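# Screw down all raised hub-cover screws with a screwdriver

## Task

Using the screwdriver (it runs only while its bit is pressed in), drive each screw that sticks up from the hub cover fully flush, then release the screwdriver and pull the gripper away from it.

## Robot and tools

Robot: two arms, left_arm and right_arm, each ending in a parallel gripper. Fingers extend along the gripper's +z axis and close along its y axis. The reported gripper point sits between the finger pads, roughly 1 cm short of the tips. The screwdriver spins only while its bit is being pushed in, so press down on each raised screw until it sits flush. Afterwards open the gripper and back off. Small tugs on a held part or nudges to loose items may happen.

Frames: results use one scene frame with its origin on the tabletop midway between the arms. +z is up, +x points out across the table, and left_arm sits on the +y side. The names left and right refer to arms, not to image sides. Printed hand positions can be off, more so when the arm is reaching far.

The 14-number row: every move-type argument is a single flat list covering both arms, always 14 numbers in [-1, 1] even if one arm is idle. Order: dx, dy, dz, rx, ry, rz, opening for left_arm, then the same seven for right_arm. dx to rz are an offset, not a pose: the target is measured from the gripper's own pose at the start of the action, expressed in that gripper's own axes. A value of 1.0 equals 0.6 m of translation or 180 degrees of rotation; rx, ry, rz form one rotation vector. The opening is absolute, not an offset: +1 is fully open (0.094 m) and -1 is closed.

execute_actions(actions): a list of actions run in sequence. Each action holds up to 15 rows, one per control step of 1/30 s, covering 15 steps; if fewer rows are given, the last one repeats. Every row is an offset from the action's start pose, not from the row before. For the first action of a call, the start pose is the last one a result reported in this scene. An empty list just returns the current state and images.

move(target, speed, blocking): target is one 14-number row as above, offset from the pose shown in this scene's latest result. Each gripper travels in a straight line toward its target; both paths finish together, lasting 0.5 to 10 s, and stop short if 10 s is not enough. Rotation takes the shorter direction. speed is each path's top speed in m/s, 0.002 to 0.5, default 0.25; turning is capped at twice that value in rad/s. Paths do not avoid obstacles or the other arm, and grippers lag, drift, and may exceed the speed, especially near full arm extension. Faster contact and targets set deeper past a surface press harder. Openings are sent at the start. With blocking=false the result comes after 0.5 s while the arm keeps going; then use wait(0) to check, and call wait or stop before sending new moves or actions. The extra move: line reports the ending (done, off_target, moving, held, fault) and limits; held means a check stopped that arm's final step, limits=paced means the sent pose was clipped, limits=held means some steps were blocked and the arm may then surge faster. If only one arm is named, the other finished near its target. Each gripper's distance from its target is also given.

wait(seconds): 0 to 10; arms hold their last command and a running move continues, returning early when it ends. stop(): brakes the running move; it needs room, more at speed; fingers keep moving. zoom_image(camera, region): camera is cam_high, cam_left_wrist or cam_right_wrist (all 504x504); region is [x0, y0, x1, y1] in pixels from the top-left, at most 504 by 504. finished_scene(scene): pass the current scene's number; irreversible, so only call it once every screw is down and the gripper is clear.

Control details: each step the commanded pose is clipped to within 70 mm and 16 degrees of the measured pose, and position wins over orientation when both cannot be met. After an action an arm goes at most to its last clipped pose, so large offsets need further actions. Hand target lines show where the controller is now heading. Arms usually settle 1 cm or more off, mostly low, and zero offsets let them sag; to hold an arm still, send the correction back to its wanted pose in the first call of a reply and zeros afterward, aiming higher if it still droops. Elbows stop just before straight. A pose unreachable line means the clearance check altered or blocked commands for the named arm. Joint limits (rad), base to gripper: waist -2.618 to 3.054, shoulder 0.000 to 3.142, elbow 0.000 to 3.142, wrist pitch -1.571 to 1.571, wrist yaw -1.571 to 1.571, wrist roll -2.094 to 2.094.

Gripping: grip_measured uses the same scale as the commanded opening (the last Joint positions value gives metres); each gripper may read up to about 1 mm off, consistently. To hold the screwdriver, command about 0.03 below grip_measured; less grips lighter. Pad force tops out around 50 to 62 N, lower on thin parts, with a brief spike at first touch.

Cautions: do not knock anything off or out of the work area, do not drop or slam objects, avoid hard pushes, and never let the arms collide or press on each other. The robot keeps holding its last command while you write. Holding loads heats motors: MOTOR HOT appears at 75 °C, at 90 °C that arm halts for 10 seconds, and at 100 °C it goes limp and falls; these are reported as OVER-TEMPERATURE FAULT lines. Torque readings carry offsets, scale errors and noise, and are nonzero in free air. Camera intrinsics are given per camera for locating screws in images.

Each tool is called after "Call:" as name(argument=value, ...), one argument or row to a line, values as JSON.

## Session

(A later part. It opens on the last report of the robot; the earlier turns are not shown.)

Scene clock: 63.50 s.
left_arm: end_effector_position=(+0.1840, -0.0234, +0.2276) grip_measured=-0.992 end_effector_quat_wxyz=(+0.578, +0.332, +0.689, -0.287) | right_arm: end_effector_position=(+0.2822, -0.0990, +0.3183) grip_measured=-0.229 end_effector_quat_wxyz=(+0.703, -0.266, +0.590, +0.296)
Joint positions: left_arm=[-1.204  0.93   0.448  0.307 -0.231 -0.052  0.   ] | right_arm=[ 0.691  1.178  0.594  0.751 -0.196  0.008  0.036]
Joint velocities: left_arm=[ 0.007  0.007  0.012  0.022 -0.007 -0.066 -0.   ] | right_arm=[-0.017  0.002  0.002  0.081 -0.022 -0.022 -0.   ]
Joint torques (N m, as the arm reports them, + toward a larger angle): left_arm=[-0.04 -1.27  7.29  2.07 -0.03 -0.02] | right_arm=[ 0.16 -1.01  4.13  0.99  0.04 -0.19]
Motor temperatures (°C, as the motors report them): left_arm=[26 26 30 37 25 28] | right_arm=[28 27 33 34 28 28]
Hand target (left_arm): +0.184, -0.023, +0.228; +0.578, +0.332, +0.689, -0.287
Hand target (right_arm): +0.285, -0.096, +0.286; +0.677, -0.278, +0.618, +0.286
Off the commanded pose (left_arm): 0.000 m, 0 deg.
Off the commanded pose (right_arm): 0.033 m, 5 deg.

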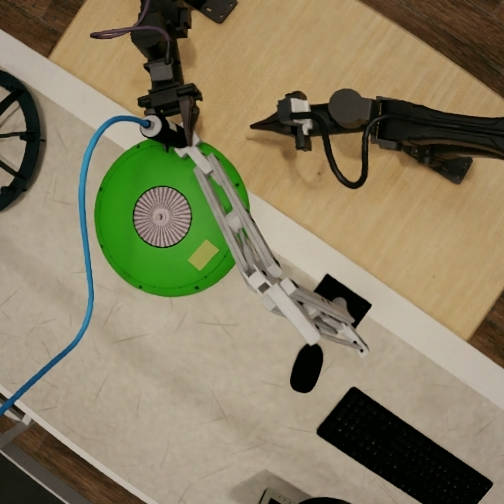

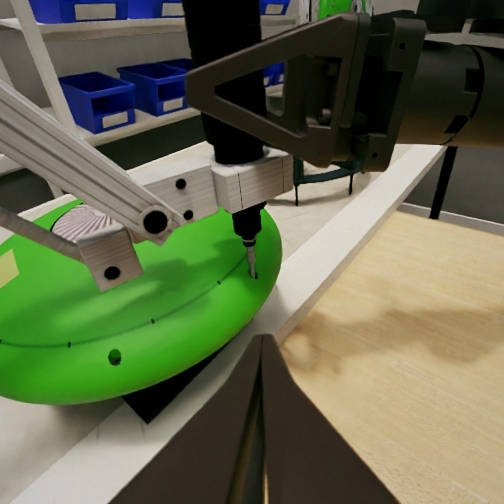

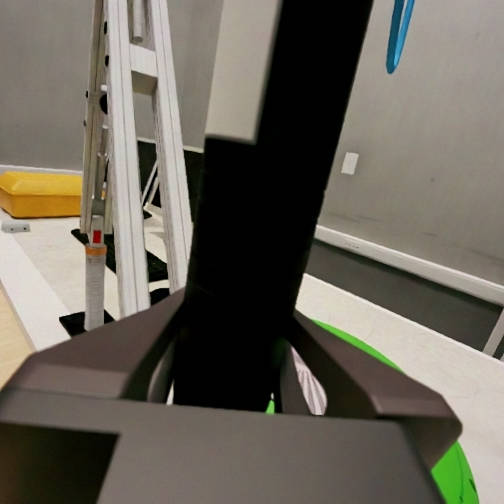

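Call:
move(
  target=[0,0,-0.1,0,0,0,-1, -0.16,0,0.026,0,0,0,-0.35],
  speed=0.08,
)

Call:
move(
  target=[0,0,0,0,0,0,-1, 0,0,0,0,0,0,1],
)

Call:
move(
  target=[0,0,0,0,0,0,-1, 0,0,-0.13,0,0,0,1],
  speed=0.15,
)

Scene clock: 66.00 s.
left_arm: end_effector_position=(+0.1507, +0.0168, +0.2438) grip_measured=-0.992 end_effector_quat_wxyz=(+0.583, +0.332, +0.684, -0.287) | right_arm: end_effector_position=(+0.2890, -0.0917, +0.3970) grip_measured=-0.229 end_effector_quat_wxyz=(+0.693, -0.273, +0.598, +0.297)
Joint positions: left_arm=[-1.314  0.618  0.425  0.026 -0.34  -0.062  0.   ] | right_arm=[ 0.691  1.155  0.926  0.368 -0.207  0.006  0.036]
Joint velocities: left_arm=[-0.007  0.012 -0.012 -0.007 -0.007 -0.022 -0.001] | right_arm=[ 0.007 -0.012  0.007  0.037 -0.007 -0.022 -0.001]
Joint torques (N m, as the arm reports them, + toward a larger angle): left_arm=[-0.79 -1.57  5.63  1.78 -0.1  -0.12] | right_arm=[ 0.14 -5.36  9.06  0.88  0.17 -0.02]
Motor temperatures (°C, as the motors report them): left_arm=[26 27 30 37 25 28] | right_arm=[28 27 33 35 28 28]
Hand target (left_arm): +0.148, +0.021, +0.237; +0.578, +0.332, +0.688, -0.286
Hand target (right_arm): +0.282, -0.098, +0.415; +0.703, -0.266, +0.589, +0.296
Off the commanded pose (left_arm): 0.009 m, 1 deg.
Off the commanded pose (right_arm): 0.021 m, 2 deg.
move: off_target (right_arm)

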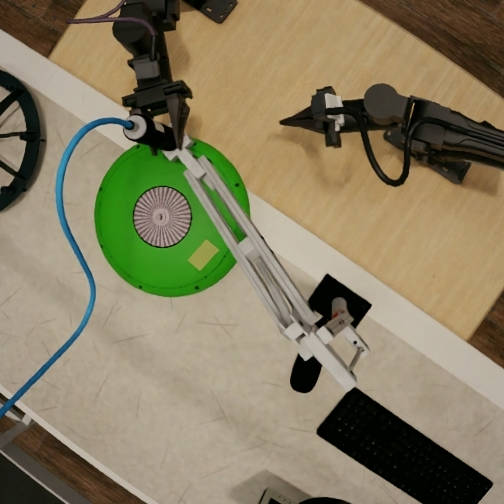

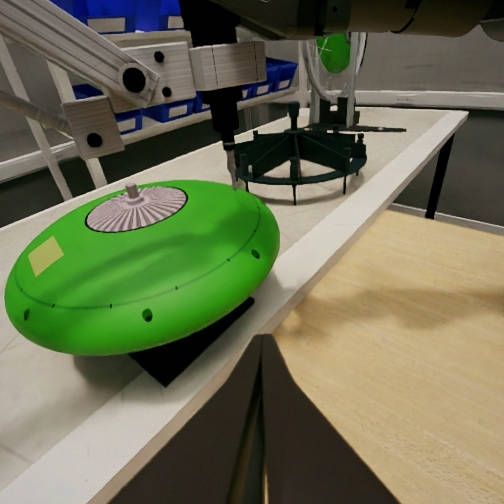

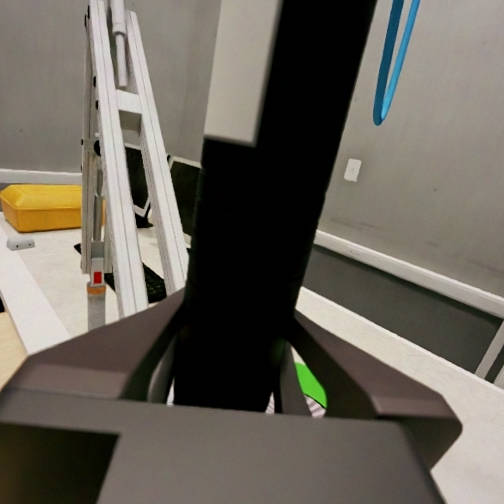

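Scene clock: 66.50 s.
left_arm: end_effector_position=(+0.1507, +0.0168, +0.2438) grip_measured=-0.992 end_effector_quat_wxyz=(+0.583, +0.332, +0.684, -0.287) | right_arm: end_effector_position=(+0.2890, -0.0917, +0.3970) grip_measured=+0.999 end_effector_quat_wxyz=(+0.693, -0.273, +0.598, +0.297)
Joint positions: left_arm=[-1.314  0.618  0.425  0.026 -0.34  -0.062  0.   ] | right_arm=[ 0.691  1.155  0.926  0.368 -0.207  0.006  0.094]
Joint velocities: left_arm=[-0.002 -0.007 -0.007 -0.022 -0.051 -0.037 -0.001] | right_arm=[ 0.017 -0.012 -0.007 -0.022  0.007 -0.051 -0.   ]
Joint torques (N m, as the arm reports them, + toward a larger angle): left_arm=[-0.06  0.71  7.35  2.05 -0.03 -0.01] | right_arm=[-0.04 -3.13  7.    1.16  0.04 -0.03]
Motor temperatures (°C, as the motors report them): left_arm=[26 27 30 37 25 28] | right_arm=[28 27 33 35 28 28]
Hand target (left_arm): +0.151, +0.017, +0.244; +0.583, +0.332, +0.684, -0.287
Hand target (right_arm): +0.289, -0.092, +0.397; +0.693, -0.272, +0.598, +0.297
Off the commanded pose (left_arm): 0.000 m, 0 deg.
Off the commanded pose (right_arm): 0.000 m, 0 deg.
move: done

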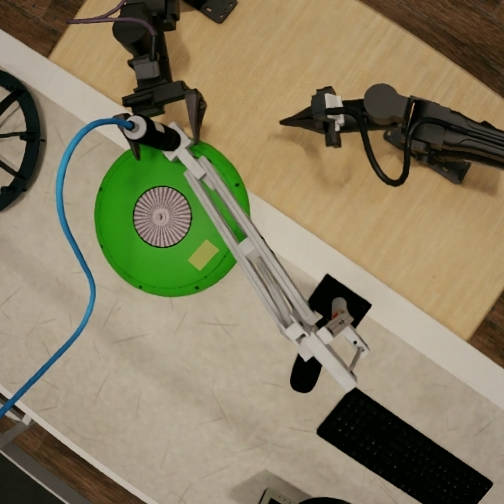

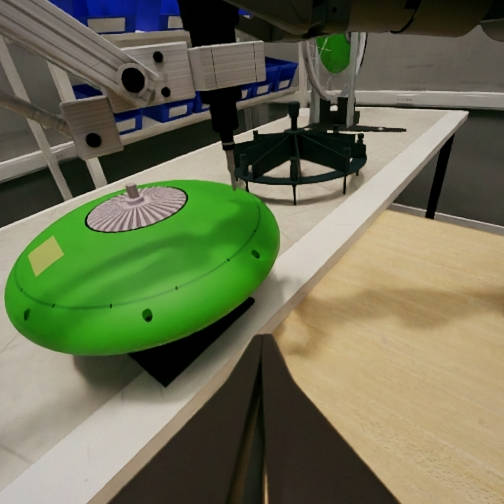

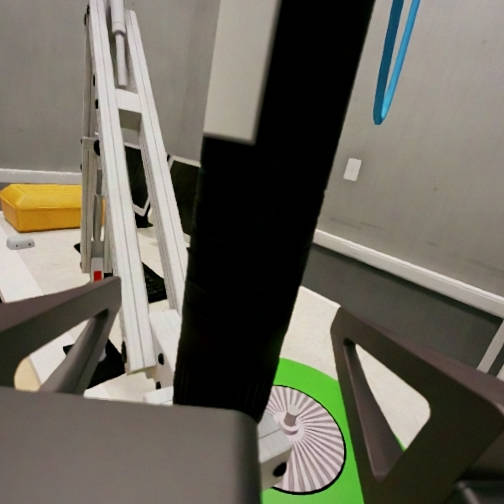

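Scene clock: 67.63 s.
left_arm: end_effector_position=(+0.1507, +0.0168, +0.2438) grip_measured=-0.992 end_effector_quat_wxyz=(+0.583, +0.332, +0.684, -0.287) | right_arm: end_effector_position=(+0.2401, -0.1443, +0.3872) grip_measured=+0.999 end_effector_quat_wxyz=(+0.693, -0.275, +0.599, +0.292)
Joint positions: left_arm=[-1.314  0.618  0.425  0.026 -0.34  -0.062  0.   ] | right_arm=[ 0.608  0.85   0.758  0.23  -0.286  0.007  0.094]
Joint velocities: left_arm=[-0.002 -0.012 -0.002 -0.022 -0.022  0.022  0.001] | right_arm=[-0.012  0.017 -0.017  0.022  0.051 -0.081  0.001]
Joint torques (N m, as the arm reports them, + toward a larger angle): left_arm=[-0.04  0.7   7.33  2.05 -0.03 -0.01] | right_arm=[-0.8  -2.52  6.22  1.06 -0.08  0.08]
Motor temperatures (°C, as the motors report them): left_arm=[26 27 30 37 25 28] | right_arm=[28 27 33 35 28 28]
Hand target (left_arm): +0.151, +0.017, +0.244; +0.583, +0.332, +0.684, -0.287
Hand target (right_arm): +0.236, -0.148, +0.388; +0.693, -0.273, +0.598, +0.296
Off the commanded pose (left_arm): 0.000 m, 0 deg.
Off the commanded pose (right_arm): 0.006 m, 1 deg.
move: done

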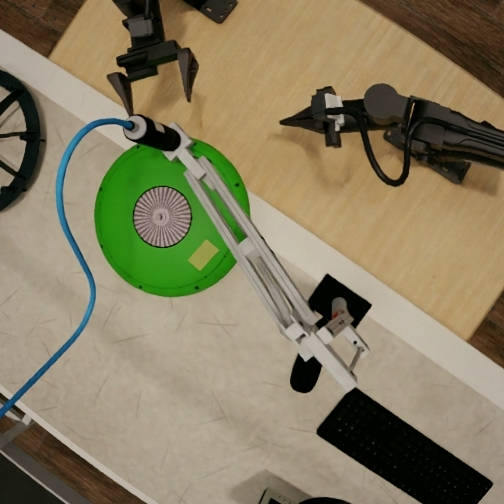

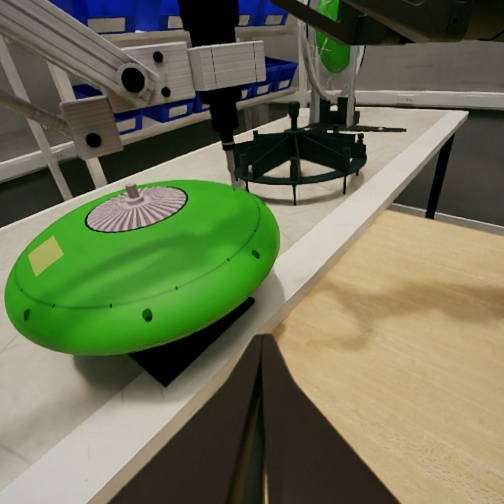

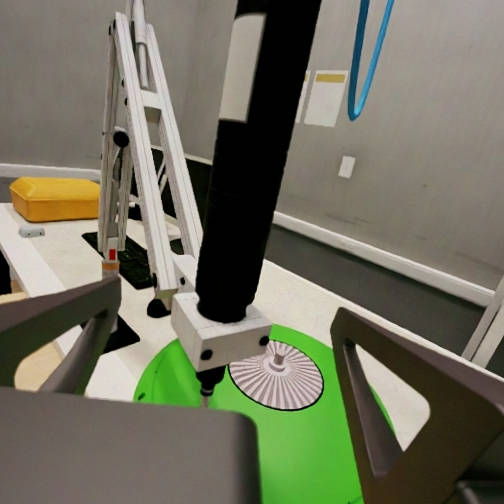

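Call:
move(
  target=[0,0,0,0,0,0,-1, 0.2,-0.46,0.11,-0.13,0.1,0,-1],
  speed=0.25,
)

Scene clock: 70.50 s.
left_arm: end_effector_position=(+0.1507, +0.0168, +0.2438) grip_measured=-0.992 end_effector_quat_wxyz=(+0.583, +0.332, +0.684, -0.287) | right_arm: end_effector_position=(+0.4987, -0.2784, +0.2720) grip_measured=-0.994 end_effector_quat_wxyz=(+0.524, -0.445, +0.631, +0.359)
Joint positions: left_arm=[-1.314  0.618  0.425  0.026 -0.34  -0.062  0.   ] | right_arm=[-0.112  2.162  2.005 -0.685 -1.308 -0.837  0.   ]
Joint velocities: left_arm=[-0.017 -0.007  0.002 -0.066  0.007 -0.007  0.001] | right_arm=[-0.012  0.002  0.022 -0.125  0.037 -0.095 -0.001]
Joint torques (N m, as the arm reports them, + toward a larger angle): left_arm=[-0.05  0.72  7.33  2.05 -0.03 -0.01] | right_arm=[-0.08 -9.81  8.62  0.43 -0.62 -0.15]
Motor temperatures (°C, as the motors report them): left_arm=[26 26 30 37 25 28] | right_arm=[28 28 34 35 28 28]
Hand target (left_arm): +0.151, +0.017, +0.244; +0.583, +0.332, +0.684, -0.287
Hand target (right_arm): +0.498, -0.278, +0.277; +0.527, -0.450, +0.624, +0.361
Off the commanded pose (left_arm): 0.000 m, 0 deg.
Off the commanded pose (right_arm): 0.014 m, 1 deg.
move: off_target (right_arm)

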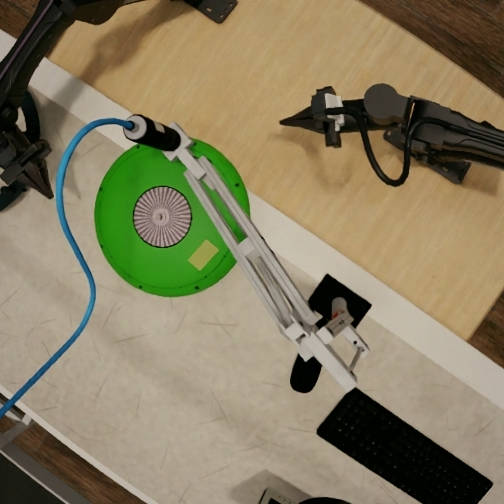

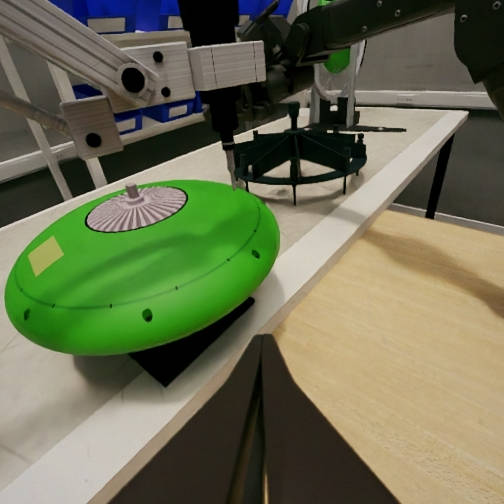

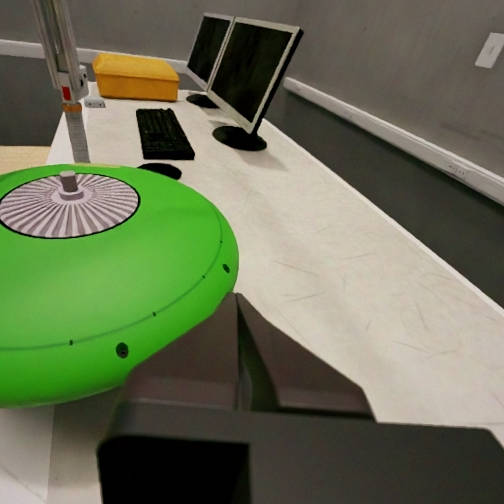

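Call:
zoom_image(
  camera="cam_right_wrist",
  region=[90, 160, 290, 380],
)

Region (90, 160, 290, 380) of cam_right_wrist's 504x504 image, scaled by 2.291, with more detail than that image has; it fills the left 458 columns of this view, and the rest is white.

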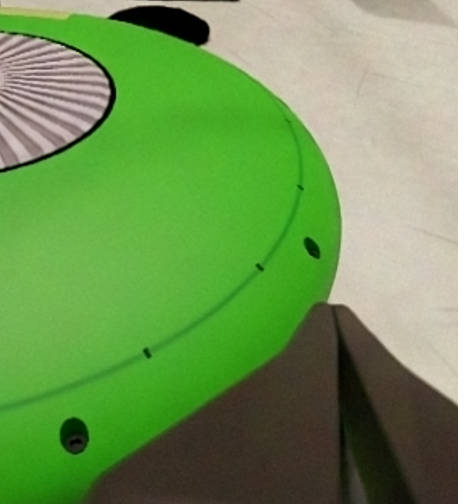

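Call:
move(
  target=[0,0,0,0,0,0,-1, -0.08,-0.03,0.22,-0.05,0.03,0,1],
  speed=0.2,
)

Call:
zoom_image(
  camera="cam_right_wrist",
  region=[60, 120, 340, 400],
)

Scene clock: 72.37 s.
left_arm: end_effector_position=(+0.1507, +0.0168, +0.2438) grip_measured=-0.992 end_effector_quat_wxyz=(+0.583, +0.332, +0.684, -0.287) | right_arm: end_effector_position=(+0.5640, -0.1523, +0.2841) grip_measured=+0.999 end_effector_quat_wxyz=(+0.504, -0.467, +0.618, +0.382)
Joint positions: left_arm=[-1.314  0.618  0.425  0.026 -0.34  -0.062  0.   ] | right_arm=[ 0.14   2.638  2.849 -0.753 -1.17  -0.504  0.094]
Joint velocities: left_arm=[ 0.002 -0.012 -0.002  0.007 -0.007  0.007  0.   ] | right_arm=[ 0.002  0.017 -0.002 -0.022 -0.022  0.022 -0.   ]
Joint torques (N m, as the arm reports them, + toward a larger angle): left_arm=[-0.05  0.72  7.34  2.05 -0.03 -0.01] | right_arm=[ -0.36 -12.61   8.31   0.73  -0.28   0.08]
Motor temperatures (°C, as the motors report them): left_arm=[26 26 31 37 25 28] | right_arm=[28 29 34 35 28 28]
Hand target (left_arm): +0.151, +0.017, +0.244; +0.583, +0.332, +0.684, -0.287
Hand target (right_arm): +0.563, -0.155, +0.291; +0.505, -0.463, +0.620, +0.382
Off the commanded pose (left_arm): 0.000 m, 0 deg.
Off the commanded pose (right_arm): 0.010 m, 7 deg.
elbow stopped short (right arm): the move would have taken joint 3 (elbow) straighter than the controller allows; a more bent joint 3 avoids this.
move: off_target (right_arm)

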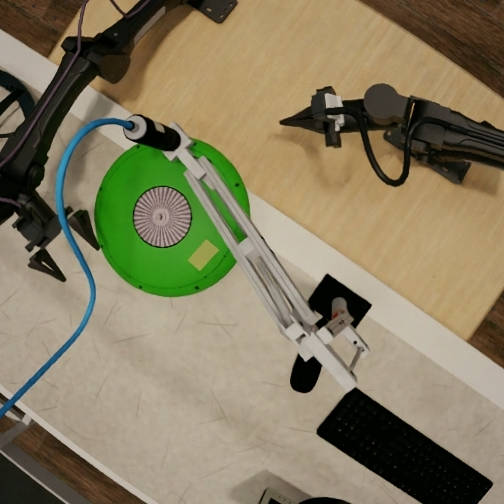

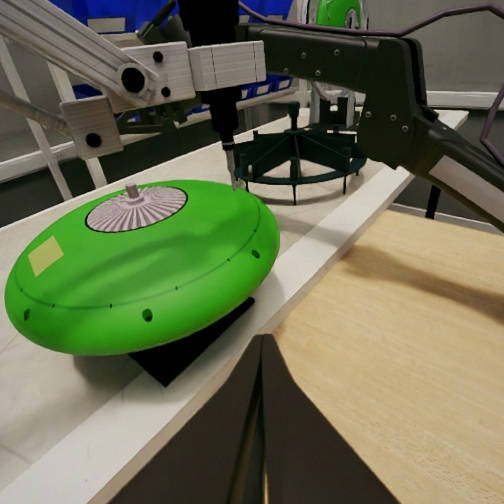

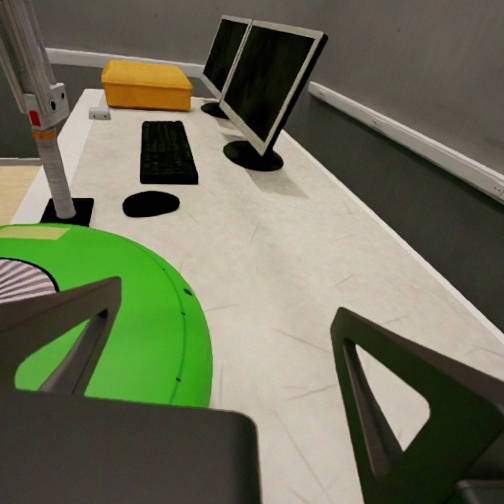

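Region (60, 120, 340, 400) of cam_right_wrist's 504x504 image, scaled by 1.800, with more detail than that image has.

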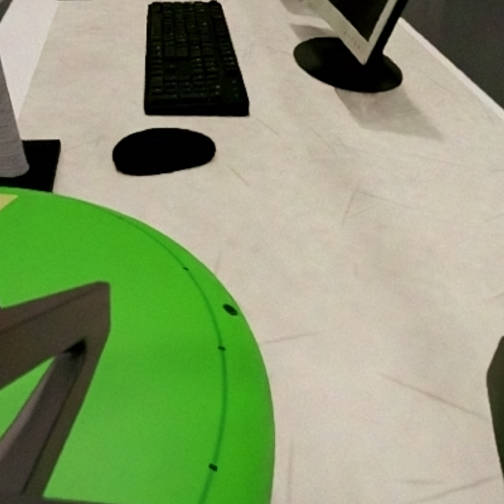

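Call:
move(
  target=[0,0,0,0,0,0,-1, 0.07,0.28,-0.38,0,0,0,1],
  speed=0.25,
)

Call:
zoom_image(
  camera="cam_right_wrist",
  region=[100, 150, 400, 410],
)

Scene clock: 74.50 s.
left_arm: end_effector_position=(+0.1507, +0.0168, +0.2438) grip_measured=-0.992 end_effector_quat_wxyz=(+0.583, +0.332, +0.684, -0.287) | right_arm: end_effector_position=(+0.3440, -0.3285, +0.2843) grip_measured=+0.999 end_effector_quat_wxyz=(+0.514, -0.437, +0.649, +0.351)
Joint positions: left_arm=[-1.314  0.618  0.425  0.026 -0.34  -0.062  0.   ] | right_arm=[-0.343  1.819  1.656 -1.543 -1.343 -1.705  0.094]
Joint velocities: left_arm=[-0.012 -0.007 -0.002  0.007 -0.037 -0.037 -0.   ] | right_arm=[ 0.012  0.002 -0.002 -0.037  0.022  0.007 -0.001]
Joint torques (N m, as the arm reports them, + toward a larger angle): left_arm=[-0.05  0.71  7.35  2.05 -0.03 -0.01] | right_arm=[ 0.04 -8.15  6.67 -0.44 -0.77 -0.14]
Motor temperatures (°C, as the motors report them): left_arm=[26 26 31 37 25 28] | right_arm=[28 31 34 34 28 28]
Hand target (left_arm): +0.151, +0.017, +0.244; +0.583, +0.332, +0.684, -0.287
Hand target (right_arm): +0.341, -0.327, +0.296; +0.526, -0.442, +0.640, +0.345
Off the commanded pose (left_arm): 0.000 m, 0 deg.
Off the commanded pose (right_arm): 0.007 m, 6 deg.
joint sent to its limit (right arm) — the command would take joint 4 (wrist pitch) past its lower limit, so that joint was sent only as far as its limit.
move: off_target (right_arm)

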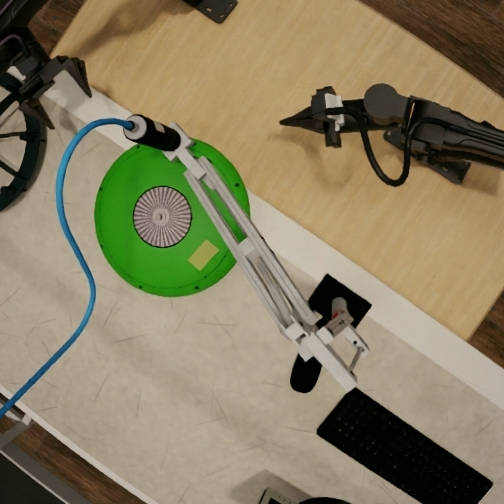

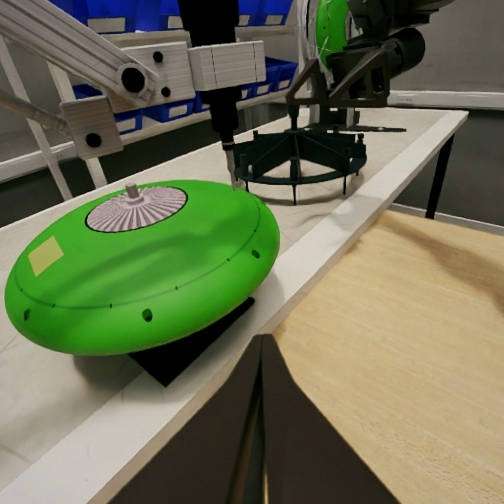

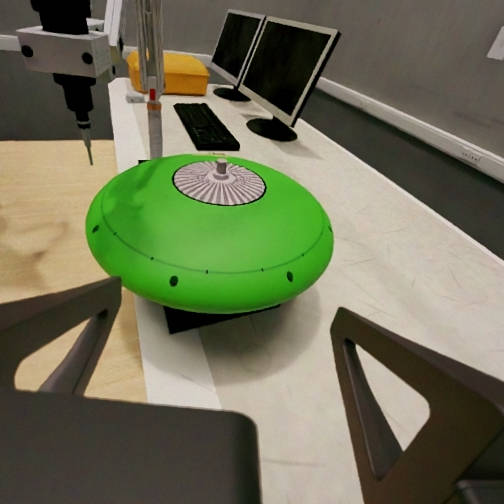

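Region (100, 150, 400, 410) of cam_right_wrist's 504x504 image, scaled by 1.680, with more detail than that image has; it fills the top 437 rows of this view, and the rest is white.

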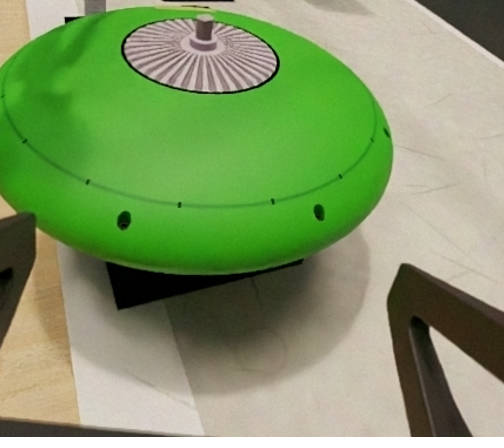

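All down.

Call:
finished_scene(
  scene=1,
)

The scene is finished: the task was done.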